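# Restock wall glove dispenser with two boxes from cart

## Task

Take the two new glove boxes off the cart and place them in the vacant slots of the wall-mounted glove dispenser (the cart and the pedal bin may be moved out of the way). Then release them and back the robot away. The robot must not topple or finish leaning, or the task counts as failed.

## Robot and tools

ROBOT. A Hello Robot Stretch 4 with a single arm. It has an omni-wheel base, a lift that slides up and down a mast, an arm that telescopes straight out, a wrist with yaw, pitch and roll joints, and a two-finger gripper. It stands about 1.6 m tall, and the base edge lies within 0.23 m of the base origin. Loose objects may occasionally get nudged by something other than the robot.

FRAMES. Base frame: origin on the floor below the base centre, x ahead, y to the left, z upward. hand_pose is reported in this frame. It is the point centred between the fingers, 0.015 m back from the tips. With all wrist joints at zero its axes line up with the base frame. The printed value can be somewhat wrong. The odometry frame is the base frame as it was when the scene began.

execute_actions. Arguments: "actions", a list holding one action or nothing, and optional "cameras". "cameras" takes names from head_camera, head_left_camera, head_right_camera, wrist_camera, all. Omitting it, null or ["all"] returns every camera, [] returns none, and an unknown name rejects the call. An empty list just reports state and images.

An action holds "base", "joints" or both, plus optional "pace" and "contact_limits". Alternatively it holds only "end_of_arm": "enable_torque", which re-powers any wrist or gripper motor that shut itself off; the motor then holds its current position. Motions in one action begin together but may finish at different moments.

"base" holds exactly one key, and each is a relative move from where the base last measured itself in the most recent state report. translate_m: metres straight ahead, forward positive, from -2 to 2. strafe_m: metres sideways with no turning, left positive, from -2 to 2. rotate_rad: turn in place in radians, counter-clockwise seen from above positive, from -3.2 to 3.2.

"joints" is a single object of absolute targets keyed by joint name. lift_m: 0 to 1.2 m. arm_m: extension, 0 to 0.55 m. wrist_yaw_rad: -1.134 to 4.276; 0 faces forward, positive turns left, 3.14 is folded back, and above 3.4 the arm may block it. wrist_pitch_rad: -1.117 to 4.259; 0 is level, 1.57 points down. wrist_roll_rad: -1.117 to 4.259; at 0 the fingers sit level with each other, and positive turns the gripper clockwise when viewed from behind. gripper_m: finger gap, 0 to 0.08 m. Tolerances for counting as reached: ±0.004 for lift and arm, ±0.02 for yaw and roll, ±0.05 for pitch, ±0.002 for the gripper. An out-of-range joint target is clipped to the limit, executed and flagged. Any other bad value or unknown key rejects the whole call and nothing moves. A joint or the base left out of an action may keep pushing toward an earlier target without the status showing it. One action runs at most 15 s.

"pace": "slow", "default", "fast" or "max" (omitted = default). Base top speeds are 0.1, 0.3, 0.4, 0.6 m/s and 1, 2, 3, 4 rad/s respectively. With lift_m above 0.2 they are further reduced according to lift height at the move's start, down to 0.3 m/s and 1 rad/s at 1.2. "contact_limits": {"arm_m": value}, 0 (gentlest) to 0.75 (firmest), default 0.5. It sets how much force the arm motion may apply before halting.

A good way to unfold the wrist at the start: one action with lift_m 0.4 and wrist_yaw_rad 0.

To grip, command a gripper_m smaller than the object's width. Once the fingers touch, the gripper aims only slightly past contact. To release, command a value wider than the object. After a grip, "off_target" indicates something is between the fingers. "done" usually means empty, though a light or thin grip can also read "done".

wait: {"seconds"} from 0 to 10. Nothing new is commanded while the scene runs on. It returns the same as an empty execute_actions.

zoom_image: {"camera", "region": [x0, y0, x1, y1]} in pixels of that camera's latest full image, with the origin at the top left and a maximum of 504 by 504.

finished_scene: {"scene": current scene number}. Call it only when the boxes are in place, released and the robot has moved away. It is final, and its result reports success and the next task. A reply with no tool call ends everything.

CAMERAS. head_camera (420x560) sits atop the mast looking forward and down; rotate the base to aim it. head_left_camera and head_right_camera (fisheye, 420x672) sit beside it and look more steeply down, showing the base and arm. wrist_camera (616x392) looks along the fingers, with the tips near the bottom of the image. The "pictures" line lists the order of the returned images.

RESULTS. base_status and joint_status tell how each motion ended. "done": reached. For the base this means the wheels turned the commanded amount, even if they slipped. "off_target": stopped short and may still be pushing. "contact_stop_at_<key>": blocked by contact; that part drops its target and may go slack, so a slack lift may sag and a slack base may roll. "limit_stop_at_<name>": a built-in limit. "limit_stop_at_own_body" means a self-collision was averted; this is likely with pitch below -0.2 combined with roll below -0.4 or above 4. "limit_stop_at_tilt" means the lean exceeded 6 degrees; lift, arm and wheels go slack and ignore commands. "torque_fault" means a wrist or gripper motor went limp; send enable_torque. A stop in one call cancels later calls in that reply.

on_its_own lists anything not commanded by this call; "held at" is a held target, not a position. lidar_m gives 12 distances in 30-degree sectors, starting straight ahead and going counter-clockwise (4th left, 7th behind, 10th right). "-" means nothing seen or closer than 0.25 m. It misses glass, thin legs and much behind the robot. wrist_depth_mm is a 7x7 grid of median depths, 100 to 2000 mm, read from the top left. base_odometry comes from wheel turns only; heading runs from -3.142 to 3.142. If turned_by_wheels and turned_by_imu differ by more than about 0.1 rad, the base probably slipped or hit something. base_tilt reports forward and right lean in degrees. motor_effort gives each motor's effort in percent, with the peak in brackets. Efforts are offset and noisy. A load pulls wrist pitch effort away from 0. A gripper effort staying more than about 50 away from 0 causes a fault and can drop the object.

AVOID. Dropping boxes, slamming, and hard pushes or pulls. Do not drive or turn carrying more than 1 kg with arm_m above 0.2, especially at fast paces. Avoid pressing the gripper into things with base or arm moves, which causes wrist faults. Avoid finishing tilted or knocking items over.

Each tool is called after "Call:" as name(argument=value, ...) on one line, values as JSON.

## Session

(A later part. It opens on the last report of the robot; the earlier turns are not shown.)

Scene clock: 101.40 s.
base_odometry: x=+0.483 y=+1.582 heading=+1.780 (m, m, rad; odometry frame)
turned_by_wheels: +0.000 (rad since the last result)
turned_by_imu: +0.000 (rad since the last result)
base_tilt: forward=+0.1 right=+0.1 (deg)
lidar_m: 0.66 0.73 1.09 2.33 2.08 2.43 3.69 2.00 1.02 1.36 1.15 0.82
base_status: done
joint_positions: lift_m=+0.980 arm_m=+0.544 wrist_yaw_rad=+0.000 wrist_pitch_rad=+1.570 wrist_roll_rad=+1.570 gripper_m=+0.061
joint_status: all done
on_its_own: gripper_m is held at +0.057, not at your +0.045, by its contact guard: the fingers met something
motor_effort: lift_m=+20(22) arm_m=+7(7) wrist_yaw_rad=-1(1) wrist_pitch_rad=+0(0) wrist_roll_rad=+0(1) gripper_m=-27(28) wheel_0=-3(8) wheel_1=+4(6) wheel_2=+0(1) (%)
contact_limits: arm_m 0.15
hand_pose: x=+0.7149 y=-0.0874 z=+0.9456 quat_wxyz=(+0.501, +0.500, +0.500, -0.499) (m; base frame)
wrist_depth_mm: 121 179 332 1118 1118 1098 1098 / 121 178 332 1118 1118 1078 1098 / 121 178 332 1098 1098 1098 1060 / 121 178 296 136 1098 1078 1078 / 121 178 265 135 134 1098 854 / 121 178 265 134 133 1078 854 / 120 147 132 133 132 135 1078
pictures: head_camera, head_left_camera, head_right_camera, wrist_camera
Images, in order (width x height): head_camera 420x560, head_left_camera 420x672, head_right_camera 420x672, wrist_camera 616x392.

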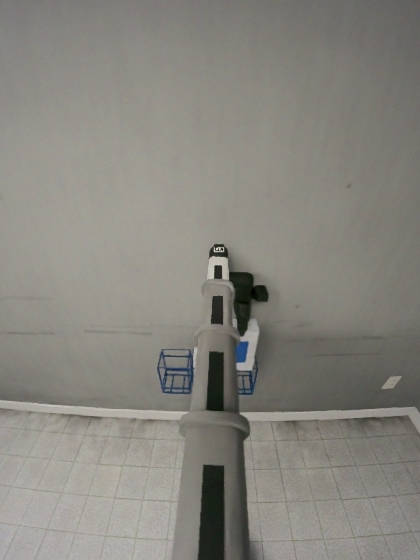

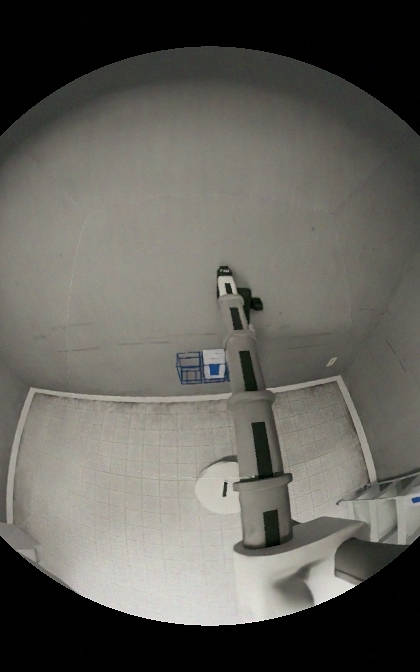

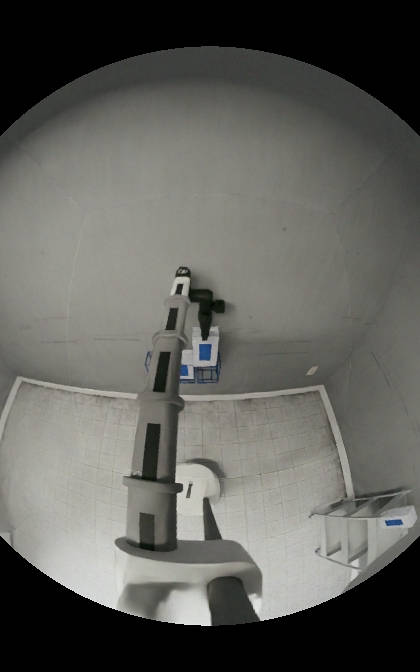

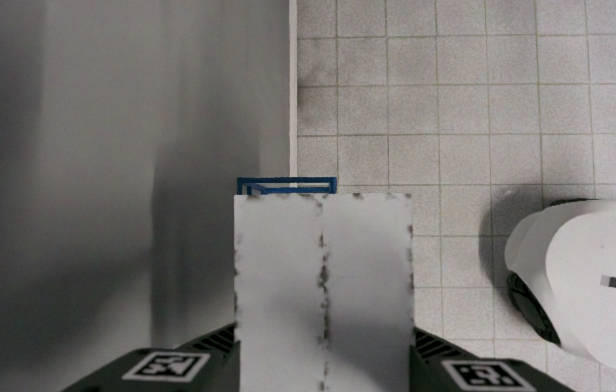

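Call:
execute_actions(actions=[{"base":{"translate_m":0.03},"pace":"slow"}], cameras=["wrist_camera"])

Call:
execute_actions(actions=[{"joints":{"lift_m":0.91},"pace":"slow"}])

Scene clock: 111.77 s.
base_odometry: x=+0.477 y=+1.610 heading=+1.779 (m, m, rad; odometry frame)
turned_by_wheels: -0.001 (rad since the last result)
turned_by_imu: +0.003 (rad since the last result)
base_tilt: forward=+0.0 right=+0.1 (deg)
lidar_m: 0.65 0.70 1.05 2.34 2.09 2.46 3.73 1.99 1.01 1.35 1.12 0.78
base_status: done
joint_positions: lift_m=+0.980 arm_m=+0.544 wrist_yaw_rad=-0.016 wrist_pitch_rad=+1.588 wrist_roll_rad=+1.570 gripper_m=+0.061
joint_status: not commanded
on_its_own: gripper_m is held at +0.057, not at your +0.045, by its contact guard: the fingers met something; wrist_yaw_rad is at rest, and its effort (+46) is outside its rest range (-13 to +13); wrist_pitch_rad is at rest, and its effort (-53) is outside its rest range (-23 to +23)
motor_effort: lift_m=+20(19) arm_m=+7(7) wrist_yaw_rad=+46(47) wrist_pitch_rad=-53(53) wrist_roll_rad=-1(1) gripper_m=-28(28) wheel_0=+5(9) wheel_1=+6(9) wheel_2=-19(21) (%)
hand_pose: x=+0.7096 y=-0.0873 z=+0.9456 quat_wxyz=(+0.492, +0.499, +0.501, -0.508) (m; base frame)
wrist_depth_mm: 105 143 281 1160 1098 1118 1138 / 108 142 278 1138 1098 1118 1118 / 108 142 276 1138 1118 1098 1118 / 107 141 239 137 1118 1078 976 / 107 140 213 136 134 1078 854 / 106 139 210 134 133 1078 866 / - 114 133 133 132 135 1078
pictures: wrist_camera
Images, in order (width x height): wrist_camera 616x392.

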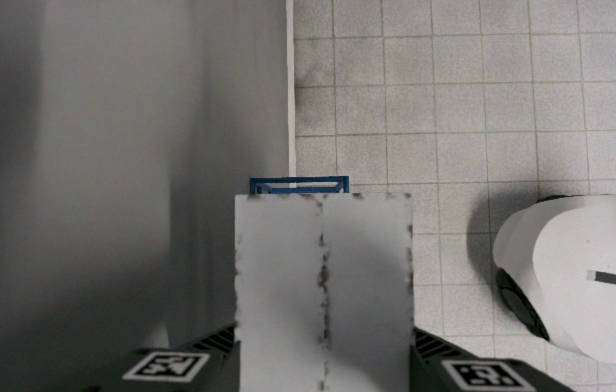

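Scene clock: 113.30 s.
base_odometry: x=+0.477 y=+1.611 heading=+1.779 (m, m, rad; odometry frame)
turned_by_wheels: +0.000 (rad since the last result)
turned_by_imu: -0.004 (rad since the last result)
base_tilt: forward=-0.1 right=+0.0 (deg)
lidar_m: 0.65 0.69 1.06 2.35 2.11 2.46 3.73 2.00 1.03 1.35 1.12 0.78
base_status: not commanded
joint_positions: lift_m=+0.933 arm_m=+0.544 wrist_yaw_rad=-0.012 wrist_pitch_rad=+1.582 wrist_roll_rad=+1.569 gripper_m=+0.061
joint_status: lift_m contact_stop (moved -0.047 of -0.070)
on_its_own: gripper_m is held at +0.057, not at your +0.045, by its contact guard: the fingers met something; lift_m is slack since a contact_stop (your +0.910 is given up); wrist_yaw_rad is at rest, and its effort (+33) is outside its rest range (-13 to +13); wrist_pitch_rad is at rest, and its effort (-35) is outside its rest range (-23 to +23)
motor_effort: lift_m=+17(20) arm_m=+8(8) wrist_yaw_rad=+33(49) wrist_pitch_rad=-35(53) wrist_roll_rad=+3(11) gripper_m=-33(32) wheel_0=+3(5) wheel_1=+1(6) wheel_2=-16(20) (%)
hand_pose: x=+0.7111 y=-0.0874 z=+0.8988 quat_wxyz=(+0.495, +0.500, +0.500, -0.505) (m; base frame)
wrist_depth_mm: 107 141 270 1078 1060 1060 1060 / 107 140 268 1078 1078 1078 1060 / 107 139 266 1098 1060 1060 1060 / 106 139 190 120 119 1060 1042 / 106 138 189 118 118 1042 820 / 105 137 186 116 116 1025 831 / - 113 114 114 114 136 1025
pictures: head_camera, head_left_camera, head_right_camera, wrist_camera
Images, in order (width x height): head_camera 420x560, head_left_camera 420x672, head_right_camera 420x672, wrist_camera 616x392.

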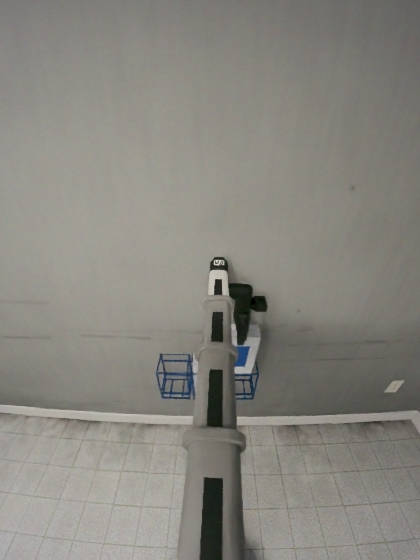

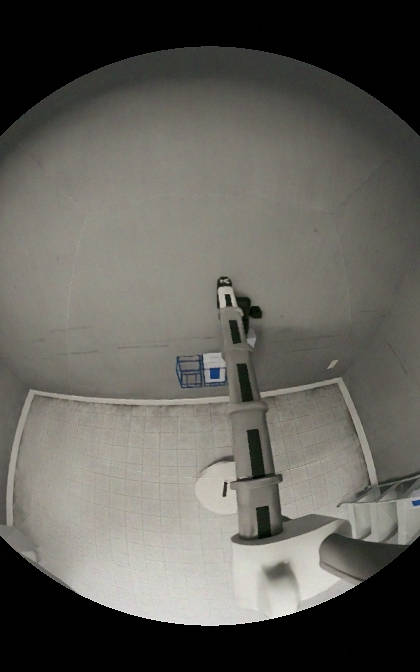

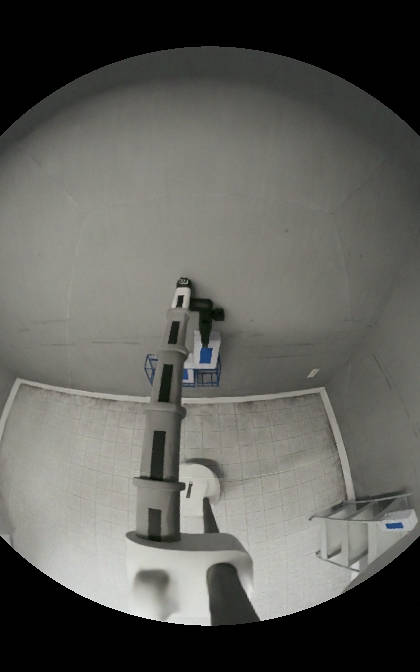

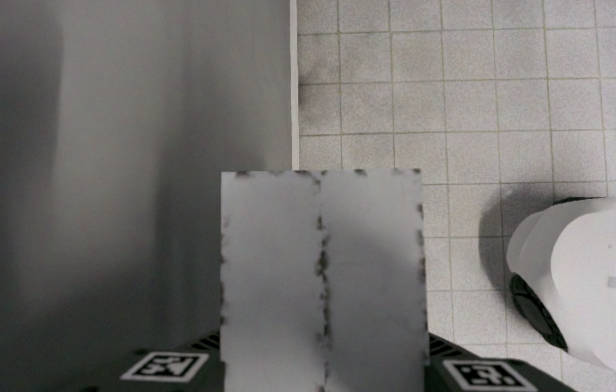

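Call:
execute_actions(actions=[{"joints":{"lift_m":0.96,"arm_m":0.51},"pace":"slow"}], cameras=[])

Call:
execute_actions(actions=[{"joints":{"wrist_pitch_rad":1.45},"pace":"slow"}], cameras=["wrist_camera","head_right_camera"])

Call:
zoom_image(camera="head_right_camera", region=[140,270,260,410])

Scene clock: 127.60 s.
base_odometry: x=+0.477 y=+1.611 heading=+1.780 (m, m, rad; odometry frame)
turned_by_wheels: +0.001 (rad since the last result)
turned_by_imu: +0.001 (rad since the last result)
base_tilt: forward=-0.1 right=+0.1 (deg)
lidar_m: 0.63 0.69 1.05 2.34 2.12 2.45 3.72 2.01 1.02 1.35 1.11 0.79
base_status: not commanded
joint_positions: lift_m=+0.960 arm_m=+0.511 wrist_yaw_rad=+0.000 wrist_pitch_rad=+1.570 wrist_roll_rad=+1.570 gripper_m=+0.061
joint_status: all done
on_its_own: gripper_m is held at +0.057, not at your +0.045, by its contact guard: the fingers met something
motor_effort: lift_m=+25(27) arm_m=-7(7) wrist_yaw_rad=+1(33) wrist_pitch_rad=+0(35) wrist_roll_rad=-3(1) gripper_m=-32(32) wheel_0=-2(3) wheel_1=+1(1) wheel_2=-1(15) (%)
hand_pose: x=+0.6823 y=-0.0874 z=+0.9251 quat_wxyz=(+0.500, +0.500, +0.500, -0.500) (m; base frame)
wrist_depth_mm: 128 188 351 1098 1138 1098 1078 / 128 188 351 1078 1098 1118 1078 / 128 188 351 1098 1098 1078 1078 / 128 188 256 120 119 1078 1042 / 128 187 255 118 117 1060 842 / 128 187 252 117 116 1042 842 / 127 155 116 115 114 135 1025
pictures: none
No camera images: the call's "cameras" was empty. Leave "cameras" out to get every camera's image.

Scene clock: 128.23 s.
base_odometry: x=+0.477 y=+1.611 heading=+1.780 (m, m, rad; odometry frame)
turned_by_wheels: +0.000 (rad since the last result)
turned_by_imu: +0.000 (rad since the last result)
base_tilt: forward=+0.1 right=+0.0 (deg)
lidar_m: 0.65 0.70 1.06 2.35 2.09 2.45 3.72 2.01 1.04 1.35 1.11 0.81
base_status: not commanded
joint_positions: lift_m=+0.960 arm_m=+0.511 wrist_yaw_rad=+0.000 wrist_pitch_rad=+1.452 wrist_roll_rad=+1.570 gripper_m=+0.061
joint_status: all done
on_its_own: gripper_m is held at +0.057, not at your +0.045, by its contact guard: the fingers met something
motor_effort: lift_m=+25(25) arm_m=-6(7) wrist_yaw_rad=+0(0) wrist_pitch_rad=-6(7) wrist_roll_rad=-3(3) gripper_m=-33(31) wheel_0=-2(2) wheel_1=+1(1) wheel_2=-1(2) (%)
hand_pose: x=+0.7072 y=-0.0874 z=+0.9266 quat_wxyz=(+0.529, +0.529, +0.469, -0.469) (m; base frame)
wrist_depth_mm: 109 145 234 597 1098 1042 1008 / 109 145 233 585 1078 1042 991 / 109 144 232 585 1078 1025 991 / 109 144 184 120 119 1008 991 / 111 144 183 119 118 1025 946 / 110 144 182 117 115 991 946 / 107 123 116 115 114 135 946
pictures: head_right_camera, wrist_camera
Images, in order (width x height): head_right_camera 420x672, wrist_camera 616x392.

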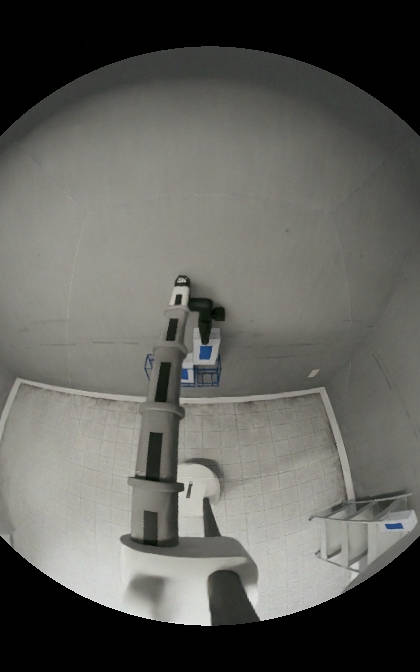

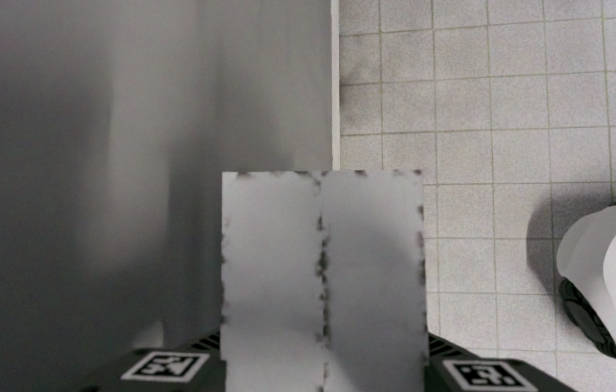

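Region (140, 270, 260, 410) of head_right_camera's 420x672 image, scaled by 3.600, with more detail than that image has; it fills the left 432 columns of this view, and the rest is white.

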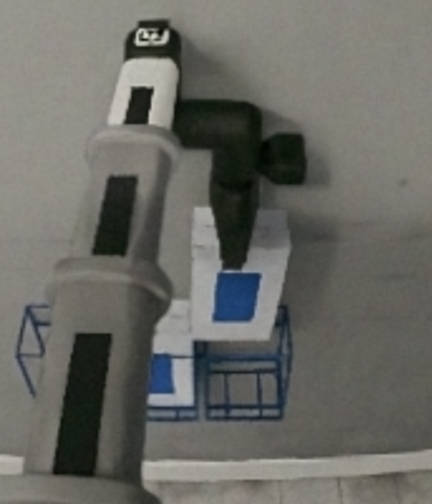

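Call:
execute_actions(actions=[{"base":{"strafe_m":-0.017},"pace":"slow"}], cameras=[])

Call:
execute_actions(actions=[{"joints":{"lift_m":0.915},"pace":"slow"}], cameras=["wrist_camera","head_right_camera"])

Call:
zoom_image(camera="head_right_camera", region=[140,270,260,410])

Scene clock: 136.30 s.
base_odometry: x=+0.493 y=+1.615 heading=+1.780 (m, m, rad; odometry frame)
turned_by_wheels: +0.000 (rad since the last result)
turned_by_imu: -0.001 (rad since the last result)
base_tilt: forward=+0.2 right=+0.2 (deg)
lidar_m: 0.65 0.69 1.04 2.36 2.12 2.47 3.70 1.97 1.03 1.31 1.12 0.77
base_status: done
joint_positions: lift_m=+0.960 arm_m=+0.511 wrist_yaw_rad=+0.000 wrist_pitch_rad=+1.452 wrist_roll_rad=+1.570 gripper_m=+0.061
joint_status: not commanded
on_its_own: gripper_m is held at +0.057, not at your +0.045, by its contact guard: the fingers met something
motor_effort: lift_m=+25(25) arm_m=-6(6) wrist_yaw_rad=-1(0) wrist_pitch_rad=-6(6) wrist_roll_rad=-3(3) gripper_m=-33(32) wheel_0=+1(9) wheel_1=-7(9) wheel_2=+0(1) (%)
hand_pose: x=+0.7073 y=-0.0874 z=+0.9266 quat_wxyz=(+0.529, +0.529, +0.469, -0.469) (m; base frame)
wrist_depth_mm: 109 146 236 603 1078 1042 1008 / 109 146 234 603 1078 1042 991 / 109 145 234 585 1098 1025 991 / 109 145 185 121 119 1042 991 / 109 144 184 119 118 1025 946 / 108 144 182 117 116 1008 946 / 108 123 116 115 114 135 976
pictures: none
No camera images: the call's "cameras" was empty. Leave "cameras" out to get every camera's image.

Scene clock: 137.53 s.
base_odometry: x=+0.493 y=+1.615 heading=+1.779 (m, m, rad; odometry frame)
turned_by_wheels: -0.001 (rad since the last result)
turned_by_imu: -0.001 (rad since the last result)
base_tilt: forward=+0.0 right=+0.1 (deg)
lidar_m: 0.65 0.68 1.04 2.36 2.12 2.49 3.72 1.99 1.03 1.33 1.12 0.79
base_status: not commanded
joint_positions: lift_m=+0.916 arm_m=+0.511 wrist_yaw_rad=-0.002 wrist_pitch_rad=+1.452 wrist_roll_rad=+1.570 gripper_m=+0.061
joint_status: all done
on_its_own: gripper_m is held at +0.057, not at your +0.045, by its contact guard: the fingers met something
motor_effort: lift_m=+5(23) arm_m=-6(6) wrist_yaw_rad=+5(4) wrist_pitch_rad=-7(8) wrist_roll_rad=-2(2) gripper_m=-33(34) wheel_0=-6(5) wheel_1=-7(7) wheel_2=-4(4) (%)
hand_pose: x=+0.7070 y=-0.0875 z=+0.8833 quat_wxyz=(+0.529, +0.529, +0.469, -0.470) (m; base frame)
wrist_depth_mm: 109 145 232 569 1042 1025 976 / 109 145 231 564 1060 1025 976 / 109 144 229 554 1025 991 960 / 108 143 182 121 120 991 960 / 110 143 180 118 117 976 960 / 110 141 118 116 114 946 946 / 107 121 113 113 112 135 917
pictures: head_right_camera, wrist_camera
Images, in order (width x height): head_right_camera 420x672, wrist_camera 616x392.

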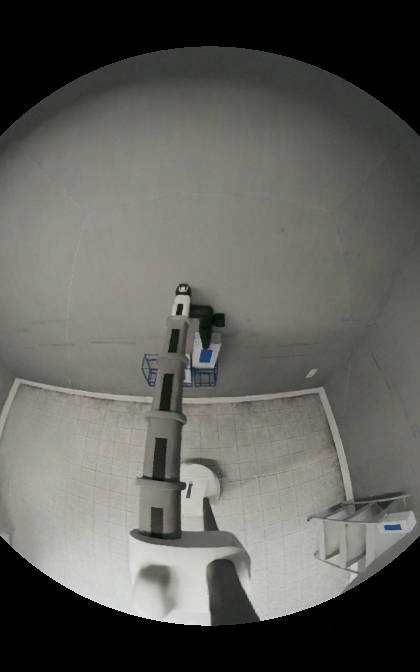

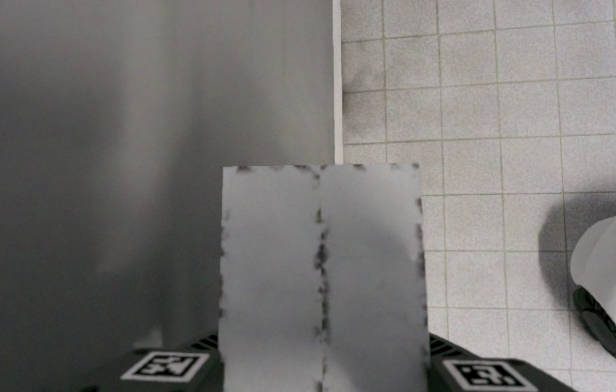

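Region (140, 270, 260, 410) of head_right_camera's 420x672 image, scaled by 3.600, with more detail than that image has; it fills the left 432 columns of this view, and the rest is white.

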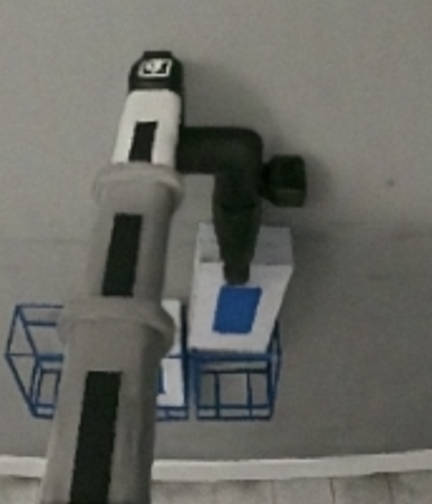

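Call:
execute_actions(actions=[{"joints":{"lift_m":0.94},"pace":"slow"}], cameras=[])

Call:
execute_actions(actions=[{"base":{"strafe_m":-0.025},"pace":"slow"}], cameras=["head_right_camera"])

Call:
execute_actions(actions=[{"joints":{"lift_m":0.905},"pace":"slow"}], cameras=["wrist_camera","head_right_camera"])

Call:
zoom_image(camera="head_right_camera", region=[140,270,260,410])

Scene clock: 146.90 s.
base_odometry: x=+0.493 y=+1.615 heading=+1.779 (m, m, rad; odometry frame)
turned_by_wheels: +0.000 (rad since the last result)
turned_by_imu: +0.000 (rad since the last result)
base_tilt: forward=-0.1 right=+0.2 (deg)
lidar_m: 0.65 0.68 1.06 2.36 2.13 2.47 3.72 1.97 1.00 1.33 1.12 0.79
base_status: not commanded
joint_positions: lift_m=+0.940 arm_m=+0.511 wrist_yaw_rad=-0.001 wrist_pitch_rad=+1.451 wrist_roll_rad=+1.570 gripper_m=+0.061
joint_status: all done
on_its_own: gripper_m is held at +0.057, not at your +0.045, by its contact guard: the fingers met something
motor_effort: lift_m=+25(23) arm_m=-6(6) wrist_yaw_rad=+1(4) wrist_pitch_rad=-2(6) wrist_roll_rad=-3(1) gripper_m=-33(34) wheel_0=-4(6) wheel_1=-6(6) wheel_2=-3(4) (%)
hand_pose: x=+0.7074 y=-0.0874 z=+0.9067 quat_wxyz=(+0.529, +0.529, +0.469, -0.469) (m; base frame)
wrist_depth_mm: 109 146 235 603 1060 1042 976 / 110 146 236 591 1060 991 976 / 109 145 233 585 1042 1025 976 / 109 145 185 122 121 1008 976 / 109 144 183 119 118 991 946 / 108 144 182 117 115 1008 946 / 108 123 114 114 113 135 946
pictures: none
No camera images: the call's "cameras" was empty. Leave "cameras" out to get every camera's image.

Scene clock: 148.10 s.
base_odometry: x=+0.517 y=+1.620 heading=+1.779 (m, m, rad; odometry frame)
turned_by_wheels: +0.000 (rad since the last result)
turned_by_imu: +0.000 (rad since the last result)
base_tilt: forward=+0.1 right=+0.0 (deg)
lidar_m: 0.66 0.70 1.04 2.39 2.14 2.51 3.72 1.95 1.00 1.31 1.11 0.81
base_status: done
joint_positions: lift_m=+0.940 arm_m=+0.511 wrist_yaw_rad=-0.001 wrist_pitch_rad=+1.451 wrist_roll_rad=+1.570 gripper_m=+0.061
joint_status: not commanded
on_its_own: gripper_m is held at +0.057, not at your +0.045, by its contact guard: the fingers met something
motor_effort: lift_m=+25(25) arm_m=-5(6) wrist_yaw_rad=+1(1) wrist_pitch_rad=-2(3) wrist_roll_rad=-1(1) gripper_m=-33(32) wheel_0=+4(7) wheel_1=-5(9) wheel_2=+0(0) (%)
hand_pose: x=+0.7073 y=-0.0874 z=+0.9067 quat_wxyz=(+0.529, +0.529, +0.469, -0.469) (m; base frame)
wrist_depth_mm: 111 147 236 603 1078 1025 991 / 110 147 236 603 1042 1025 976 / 110 146 235 597 1042 1008 960 / 110 146 186 122 121 1008 976 / 110 145 186 119 118 991 946 / 109 145 184 117 116 1008 960 / 109 124 114 114 112 135 960
pictures: head_right_camera
Images, in order (width x height): head_right_camera 420x672.

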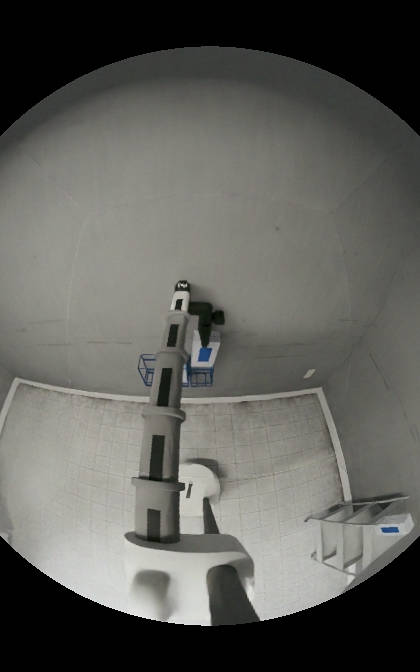

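Scene clock: 149.23 s.
base_odometry: x=+0.517 y=+1.620 heading=+1.779 (m, m, rad; odometry frame)
turned_by_wheels: +0.000 (rad since the last result)
turned_by_imu: +0.000 (rad since the last result)
base_tilt: forward=+0.1 right=+0.1 (deg)
lidar_m: 0.64 0.70 1.05 2.39 2.14 2.53 3.75 1.94 0.98 1.31 1.13 0.80
base_status: not commanded
joint_positions: lift_m=+0.905 arm_m=+0.511 wrist_yaw_rad=+0.000 wrist_pitch_rad=+1.451 wrist_roll_rad=+1.570 gripper_m=+0.061
joint_status: all done
on_its_own: gripper_m is held at +0.057, not at your +0.045, by its contact guard: the fingers met something
motor_effort: lift_m=+19(23) arm_m=-5(6) wrist_yaw_rad=-1(0) wrist_pitch_rad=-3(3) wrist_roll_rad=-3(2) gripper_m=-33(33) wheel_0=+4(4) wheel_1=-4(5) wheel_2=+0(0) (%)
hand_pose: x=+0.7073 y=-0.0874 z=+0.8721 quat_wxyz=(+0.529, +0.529, +0.469, -0.469) (m; base frame)
wrist_depth_mm: 110 146 236 603 1042 991 960 / 110 147 236 597 1025 976 960 / 110 146 235 585 1025 976 946 / 110 146 186 123 122 960 931 / 110 145 186 120 119 960 946 / 109 145 185 117 116 960 931 / 109 124 115 114 113 136 904
pictures: head_right_camera, wrist_camera
Images, in order (width x height): head_right_camera 420x672, wrist_camera 616x392.

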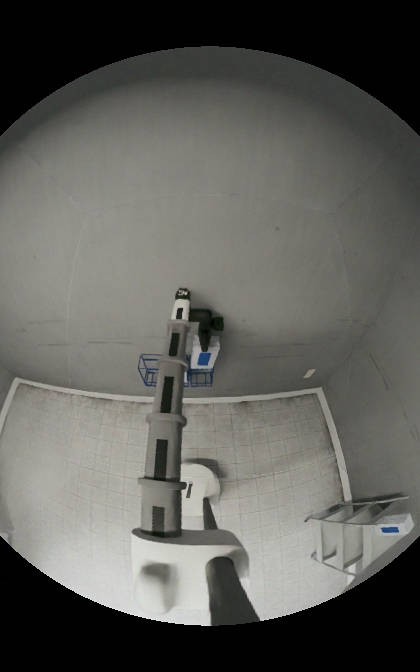

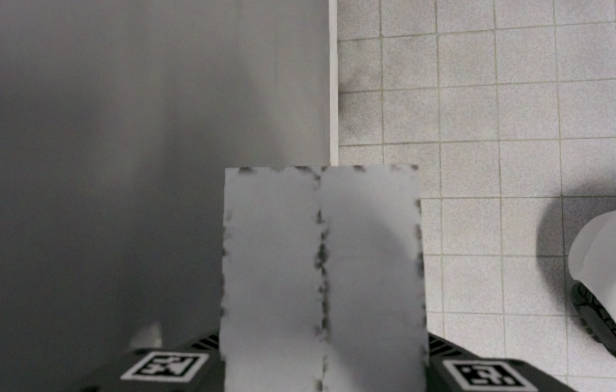

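Region (140, 270, 260, 410) of head_right_camera's 420x672 image, scaled by 3.600, with more detail than that image has; it fills the left 432 columns of this view, and the rest is white.

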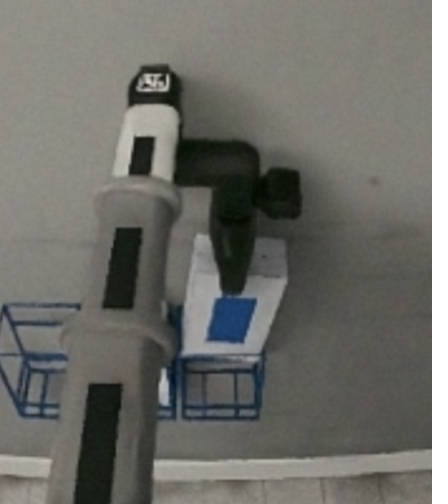

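Entering. Descend, moving back left as it goes.

Call:
execute_actions(actions=[{"joints":{"lift_m":0.84},"pace":"slow"}], cameras=[])

Call:
execute_actions(actions=[{"base":{"strafe_m":0.018},"joints":{"lift_m":0.79,"wrist_pitch_rad":1.48,"arm_m":0.518},"pace":"slow"}], cameras=["wrist_camera","head_right_camera"])

Call:
zoom_image(camera="head_right_camera", region=[140,270,260,410])

Scene clock: 156.37 s.
base_odometry: x=+0.517 y=+1.620 heading=+1.779 (m, m, rad; odometry frame)
turned_by_wheels: +0.000 (rad since the last result)
turned_by_imu: +0.000 (rad since the last result)
base_tilt: forward=-0.1 right=+0.1 (deg)
lidar_m: 0.64 0.69 1.06 2.39 2.12 2.52 3.75 1.94 0.99 1.31 1.12 0.79
base_status: not commanded
joint_positions: lift_m=+0.840 arm_m=+0.511 wrist_yaw_rad=+0.000 wrist_pitch_rad=+1.451 wrist_roll_rad=+1.570 gripper_m=+0.061
joint_status: all done
on_its_own: gripper_m is held at +0.057, not at your +0.045, by its contact guard: the fingers met something
motor_effort: lift_m=+18(18) arm_m=-6(6) wrist_yaw_rad=+0(0) wrist_pitch_rad=-3(3) wrist_roll_rad=-3(2) gripper_m=-33(33) wheel_0=+4(4) wheel_1=-4(5) wheel_2=+1(0) (%)
hand_pose: x=+0.7074 y=-0.0874 z=+0.8072 quat_wxyz=(+0.529, +0.529, +0.469, -0.469) (m; base frame)
wrist_depth_mm: 109 146 234 597 960 917 891 / 109 146 234 585 960 917 904 / 110 145 234 580 946 917 891 / 109 145 185 125 124 904 878 / 109 145 184 122 120 891 866 / 109 144 183 118 117 878 878 / 108 123 115 114 113 135 854
pictures: none
No camera images: the call's "cameras" was empty. Leave "cameras" out to get every camera's image.

Scene clock: 157.67 s.
base_odometry: x=+0.500 y=+1.616 heading=+1.779 (m, m, rad; odometry frame)
turned_by_wheels: +0.000 (rad since the last result)
turned_by_imu: +0.000 (rad since the last result)
base_tilt: forward=+0.0 right=-0.1 (deg)
lidar_m: 0.65 0.70 1.06 2.38 2.11 2.49 3.71 1.98 1.02 1.33 1.13 0.80
base_status: done
joint_positions: lift_m=+0.790 arm_m=+0.517 wrist_yaw_rad=+0.001 wrist_pitch_rad=+1.479 wrist_roll_rad=+1.570 gripper_m=+0.061
joint_status: all done
on_its_own: gripper_m is held at +0.057, not at your +0.045, by its contact guard: the fingers met something
motor_effort: lift_m=+19(19) arm_m=+6(7) wrist_yaw_rad=-3(4) wrist_pitch_rad=+3(13) wrist_roll_rad=-2(2) gripper_m=-34(32) wheel_0=-3(4) wheel_1=+6(9) wheel_2=+2(6) (%)
hand_pose: x=+0.7075 y=-0.0874 z=+0.7565 quat_wxyz=(+0.523, +0.522, +0.477, -0.476) (m; base frame)
wrist_depth_mm: 109 143 239 676 917 891 866 / 109 144 237 676 904 878 854 / 109 144 236 661 904 866 854 / 109 143 185 122 121 866 842 / 109 142 183 119 118 854 831 / 108 142 183 116 115 854 831 / 106 121 114 114 113 135 809
pictures: head_right_camera, wrist_camera
Images, in order (width x height): head_right_camera 420x672, wrist_camera 616x392.

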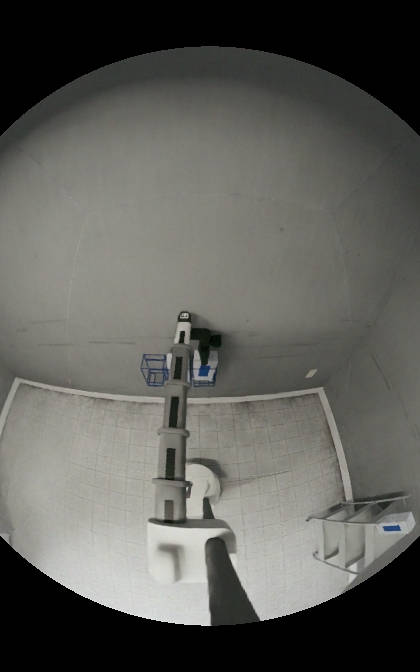

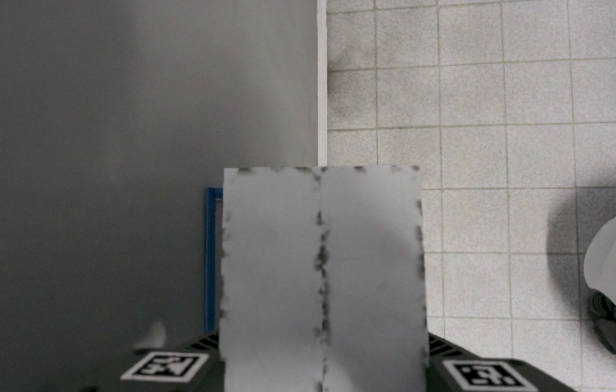

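Region (140, 270, 260, 410) of head_right_camera's 420x672 image, scaled by 3.600, with more detail than that image has; it fills the left 432 columns of this view, and the rest is white.

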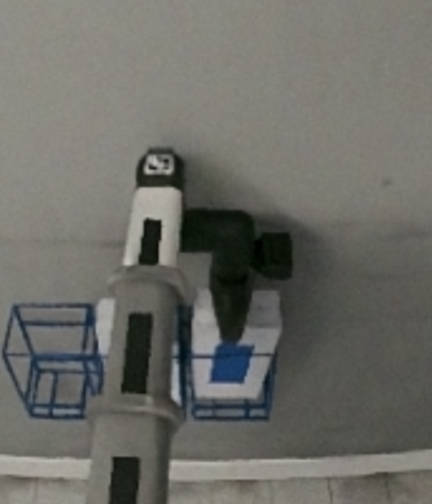

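Call:
execute_actions(actions=[{"base":{"strafe_m":0.015},"joints":{"lift_m":0.738},"pace":"slow"}], cameras=["wrist_camera","head_right_camera"])

Call:
execute_actions(actions=[{"joints":{"gripper_m":0.066},"pace":"slow"}], cameras=["wrist_camera"])

Call:
execute_actions(actions=[{"joints":{"lift_m":0.85}}], cameras=["wrist_camera","head_right_camera"])

Scene clock: 165.83 s.
base_odometry: x=+0.486 y=+1.613 heading=+1.779 (m, m, rad; odometry frame)
turned_by_wheels: -0.001 (rad since the last result)
turned_by_imu: -0.003 (rad since the last result)
base_tilt: forward=+0.0 right=+0.1 (deg)
lidar_m: 0.64 0.67 1.04 2.36 2.13 2.44 3.73 1.99 1.03 1.35 1.11 0.78
base_status: done
joint_positions: lift_m=+0.751 arm_m=+0.517 wrist_yaw_rad=+0.000 wrist_pitch_rad=+1.478 wrist_roll_rad=+1.570 gripper_m=+0.062
joint_status: lift_m contact_stop (moved -0.039 of -0.052)
on_its_own: gripper_m is held at +0.057, not at your +0.045, by its contact guard: the fingers met something; lift_m is slack since a contact_stop (your +0.738 is given up)
motor_effort: lift_m=+13(18) arm_m=+6(6) wrist_yaw_rad=+1(2) wrist_pitch_rad=+7(7) wrist_roll_rad=-1(2) gripper_m=-35(36) wheel_0=-8(13) wheel_1=+2(8) wheel_2=-5(5) (%)
hand_pose: x=+0.7076 y=-0.0874 z=+0.7176 quat_wxyz=(+0.523, +0.523, +0.476, -0.476) (m; base frame)
wrist_depth_mm: 108 141 234 634 878 866 831 / 108 141 231 634 878 866 809 / 107 141 195 415 866 842 809 / 107 140 114 112 110 831 798 / 109 139 111 109 107 842 809 / 109 138 109 106 105 820 798 / 108 118 105 104 103 135 788
pictures: head_right_camera, wrist_camera
Images, in order (width x height): head_right_camera 420x672, wrist_camera 616x392.

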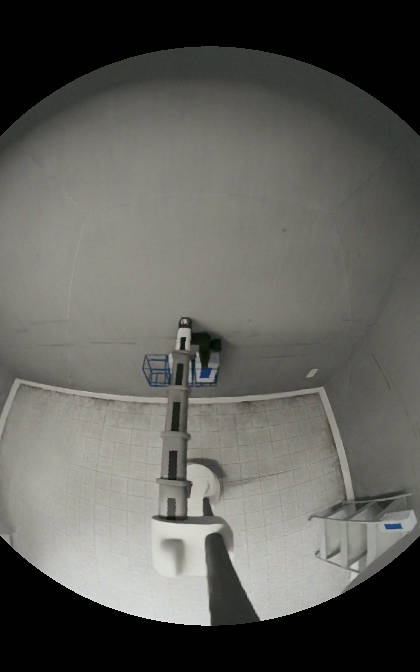

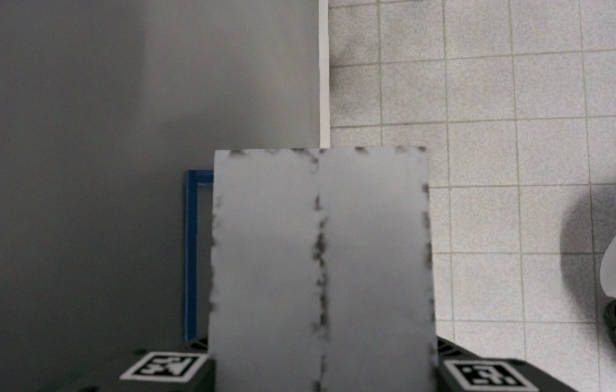

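not run: a stop came earlier in this reply.

not run: a stop came earlier in this reply.

Call:
execute_actions(actions=[{"joints":{"gripper_m":0.068,"lift_m":0.753},"pace":"slow"}], cameras=["wrist_camera"])

Call:
execute_actions(actions=[{"joints":{"lift_m":0.9}}], cameras=["wrist_camera","head_right_camera"])

Call:
zoom_image(camera="head_right_camera", region=[140,270,260,410])

Scene clock: 173.07 s.
base_odometry: x=+0.486 y=+1.613 heading=+1.779 (m, m, rad; odometry frame)
turned_by_wheels: +0.000 (rad since the last result)
turned_by_imu: +0.000 (rad since the last result)
base_tilt: forward=-0.1 right=+0.0 (deg)
lidar_m: 0.66 0.69 1.07 2.35 2.13 2.45 3.73 2.00 1.02 1.35 1.14 0.80
base_status: not commanded
joint_positions: lift_m=+0.754 arm_m=+0.517 wrist_yaw_rad=+0.002 wrist_pitch_rad=+1.475 wrist_roll_rad=+1.570 gripper_m=+0.067
joint_status: all done
motor_effort: lift_m=+12(19) arm_m=+5(5) wrist_yaw_rad=-6(7) wrist_pitch_rad=+13(14) wrist_roll_rad=-1(1) gripper_m=+6(35) wheel_0=-6(8) wheel_1=+2(2) wheel_2=-2(5) (%)
hand_pose: x=+0.7085 y=-0.0874 z=+0.7202 quat_wxyz=(+0.524, +0.522, +0.476, -0.475) (m; base frame)
wrist_depth_mm: 108 139 228 621 878 854 820 / 108 139 226 615 878 842 831 / 108 139 178 111 109 831 820 / 108 138 111 108 106 842 809 / 108 138 107 105 103 820 798 / 107 137 104 102 101 820 798 / 107 112 102 101 - 128 778
pictures: wrist_camera
Images, in order (width x height): wrist_camera 616x392.

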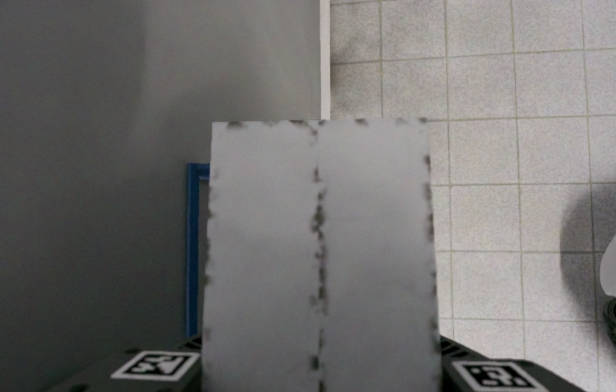

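Scene clock: 174.73 s.
base_odometry: x=+0.485 y=+1.613 heading=+1.779 (m, m, rad; odometry frame)
turned_by_wheels: +0.000 (rad since the last result)
turned_by_imu: +0.000 (rad since the last result)
base_tilt: forward=+0.1 right=+0.1 (deg)
lidar_m: 0.65 0.68 1.05 2.37 2.13 2.45 3.73 1.99 1.01 1.34 1.12 0.77
base_status: not commanded
joint_positions: lift_m=+0.900 arm_m=+0.517 wrist_yaw_rad=+0.001 wrist_pitch_rad=+1.480 wrist_roll_rad=+1.570 gripper_m=+0.068
joint_status: all done
motor_effort: lift_m=+22(24) arm_m=+4(5) wrist_yaw_rad=-1(10) wrist_pitch_rad=+1(20) wrist_roll_rad=+0(0) gripper_m=+1(6) wheel_0=-2(6) wheel_1=+2(2) wheel_2=-1(2) (%)
hand_pose: x=+0.7075 y=-0.0874 z=+0.8662 quat_wxyz=(+0.523, +0.522, +0.477, -0.476) (m; base frame)
wrist_depth_mm: 109 143 237 676 1008 991 976 / 109 143 236 661 1025 976 931 / 109 143 236 668 1025 976 946 / 108 143 234 254 976 976 960 / 108 142 233 246 991 960 904 / 108 141 212 240 991 960 931 / 105 110 135 282 232 128 931
pictures: head_right_camera, wrist_camera
Images, in order (width x height): head_right_camera 420x672, wrist_camera 616x392.

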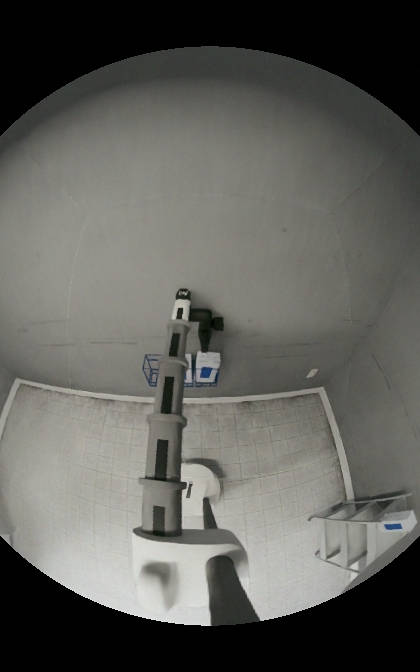

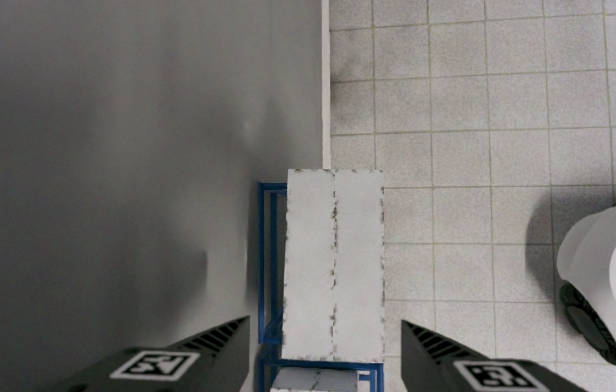

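Region (140, 270, 260, 410) of head_right_camera's 420x672 image, scaled by 3.600, with more detail than that image has; it fills the left 432 columns of this view, and the rest is white.

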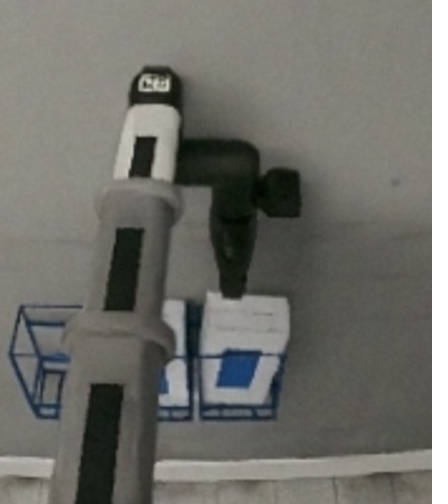

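Call:
execute_actions(actions=[{"base":{"strafe_m":-0.015},"joints":{"lift_m":0.85,"arm_m":0.505,"gripper_m":0.08},"pace":"slow"}], cameras=["wrist_camera"])

Call:
execute_actions(actions=[{"joints":{"lift_m":0.795},"pace":"slow"}], cameras=["wrist_camera"])

Call:
execute_actions(actions=[{"joints":{"gripper_m":0.055}}], cameras=[])

Call:
execute_actions(actions=[{"base":{"strafe_m":0.03},"joints":{"lift_m":0.805,"arm_m":0.513},"pace":"slow"}], cameras=["wrist_camera","head_right_camera"])

Scene clock: 190.57 s.
base_odometry: x=+0.500 y=+1.616 heading=+1.779 (m, m, rad; odometry frame)
turned_by_wheels: +0.000 (rad since the last result)
turned_by_imu: +0.000 (rad since the last result)
base_tilt: forward=+0.0 right=+0.0 (deg)
lidar_m: 0.65 0.68 1.06 2.36 2.13 2.47 3.73 1.98 1.01 1.32 1.13 0.79
base_status: done
joint_positions: lift_m=+0.850 arm_m=+0.506 wrist_yaw_rad=+0.001 wrist_pitch_rad=+1.480 wrist_roll_rad=+1.570 gripper_m=+0.080
joint_status: all done
motor_effort: lift_m=+17(22) arm_m=-7(7) wrist_yaw_rad=-2(2) wrist_pitch_rad=+0(0) wrist_roll_rad=-1(0) gripper_m=+2(4) wheel_0=+3(7) wheel_1=-4(7) wheel_2=+0(1) (%)
hand_pose: x=+0.6965 y=-0.0874 z=+0.8166 quat_wxyz=(+0.523, +0.522, +0.477, -0.476) (m; base frame)
wrist_depth_mm: 116 162 268 768 976 946 917 / 115 162 268 768 976 931 904 / 116 162 267 759 946 931 904 / 115 162 243 206 960 917 891 / 115 160 242 199 946 917 891 / 115 160 223 195 946 917 878 / 114 110 141 189 256 124 878
pictures: wrist_camera
Images, in order (width x height): wrist_camera 616x392.

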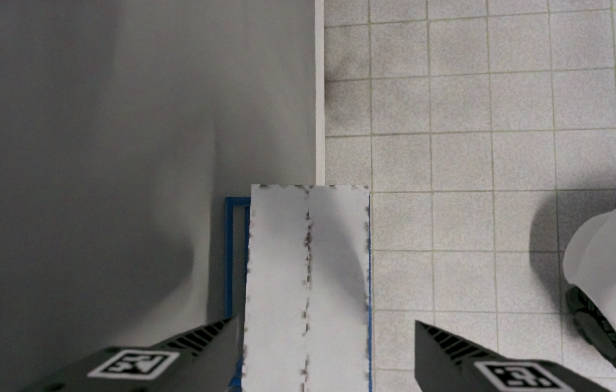

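Scene clock: 191.90 s.
base_odometry: x=+0.500 y=+1.616 heading=+1.779 (m, m, rad; odometry frame)
turned_by_wheels: +0.000 (rad since the last result)
turned_by_imu: +0.000 (rad since the last result)
base_tilt: forward=+0.0 right=+0.0 (deg)
lidar_m: 0.65 0.67 1.05 2.38 2.13 2.49 3.71 1.98 1.02 1.33 1.12 0.79
base_status: not commanded
joint_positions: lift_m=+0.795 arm_m=+0.506 wrist_yaw_rad=+0.001 wrist_pitch_rad=+1.477 wrist_roll_rad=+1.570 gripper_m=+0.080
joint_status: all done
motor_effort: lift_m=+17(17) arm_m=-7(7) wrist_yaw_rad=-4(5) wrist_pitch_rad=+7(15) wrist_roll_rad=-2(1) gripper_m=+1(1) wheel_0=+2(3) wheel_1=-3(4) wheel_2=+1(1) (%)
hand_pose: x=+0.6970 y=-0.0874 z=+0.7617 quat_wxyz=(+0.523, +0.522, +0.477, -0.476) (m; base frame)
wrist_depth_mm: 114 160 265 732 917 878 854 / 114 160 264 732 917 878 854 / 114 160 263 741 904 878 842 / 114 159 206 152 891 878 831 / 114 159 204 147 878 866 842 / 113 158 158 143 866 854 831 / 113 110 138 139 140 125 842
pictures: wrist_camera
Images, in order (width x height): wrist_camera 616x392.

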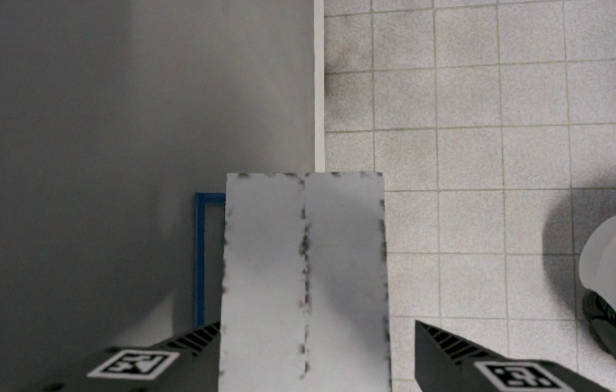

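Scene clock: 192.90 s.
base_odometry: x=+0.500 y=+1.616 heading=+1.779 (m, m, rad; odometry frame)
turned_by_wheels: +0.000 (rad since the last result)
turned_by_imu: +0.000 (rad since the last result)
base_tilt: forward=+0.1 right=+0.0 (deg)
lidar_m: 0.65 0.70 1.05 2.37 2.13 2.49 3.73 1.97 1.00 1.33 1.12 0.78
base_status: not commanded
joint_positions: lift_m=+0.795 arm_m=+0.506 wrist_yaw_rad=+0.002 wrist_pitch_rad=+1.472 wrist_roll_rad=+1.570 gripper_m=+0.060
joint_status: gripper_m off_target (ended at +0.060, target +0.055)
motor_effort: lift_m=+17(17) arm_m=-7(6) wrist_yaw_rad=-8(7) wrist_pitch_rad=+23(23) wrist_roll_rad=-1(1) gripper_m=-23(23) wheel_0=+2(2) wheel_1=-3(3) wheel_2=+1(2) (%)
hand_pose: x=+0.6983 y=-0.0874 z=+0.7618 quat_wxyz=(+0.525, +0.523, +0.476, -0.474) (m; base frame)
wrist_depth_mm: 114 156 255 691 931 878 854 / 114 156 255 683 917 891 854 / 115 156 255 683 891 866 854 / 114 156 216 155 158 891 842 / 114 156 215 150 152 866 842 / 114 154 212 145 147 866 831 / 111 132 133 140 139 842 831
pictures: none
No camera images: the call's "cameras" was empty. Leave "cameras" out to get every camera's image.

Scene clock: 194.20 s.
base_odometry: x=+0.471 y=+1.610 heading=+1.779 (m, m, rad; odometry frame)
turned_by_wheels: -0.001 (rad since the last result)
turned_by_imu: -0.001 (rad since the last result)
base_tilt: forward=+0.0 right=+0.0 (deg)
lidar_m: 0.63 0.67 1.06 2.34 2.09 2.44 3.72 2.02 1.02 1.35 1.10 0.69
base_status: done
joint_positions: lift_m=+0.805 arm_m=+0.512 wrist_yaw_rad=+0.000 wrist_pitch_rad=+1.479 wrist_roll_rad=+1.570 gripper_m=+0.060
joint_status: all done
motor_effort: lift_m=+23(25) arm_m=+6(7) wrist_yaw_rad=+1(8) wrist_pitch_rad=+1(24) wrist_roll_rad=-2(0) gripper_m=-24(22) wheel_0=-9(10) wheel_1=+3(7) wheel_2=-2(1) (%)
hand_pose: x=+0.7022 y=-0.0874 z=+0.7712 quat_wxyz=(+0.522, +0.522, +0.477, -0.476) (m; base frame)
wrist_depth_mm: 111 153 253 741 931 917 878 / 111 152 254 723 917 904 866 / 113 152 252 466 917 878 866 / 113 151 211 134 135 878 854 / 112 151 209 136 137 878 842 / 112 150 208 139 138 854 854 / 111 128 132 141 140 842 842
pictures: head_right_camera, wrist_camera
Images, in order (width x height): head_right_camera 420x672, wrist_camera 616x392.

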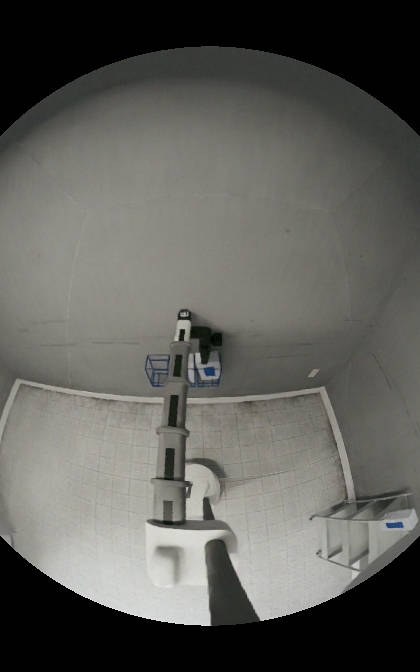

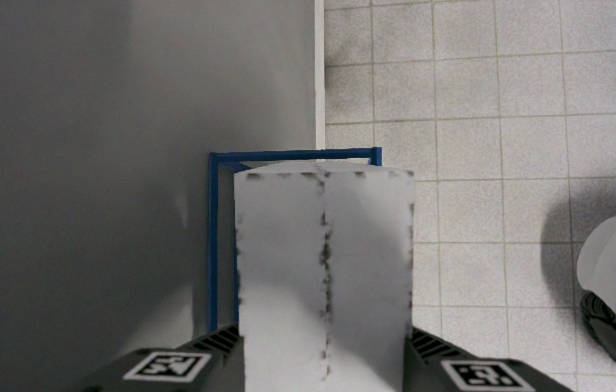

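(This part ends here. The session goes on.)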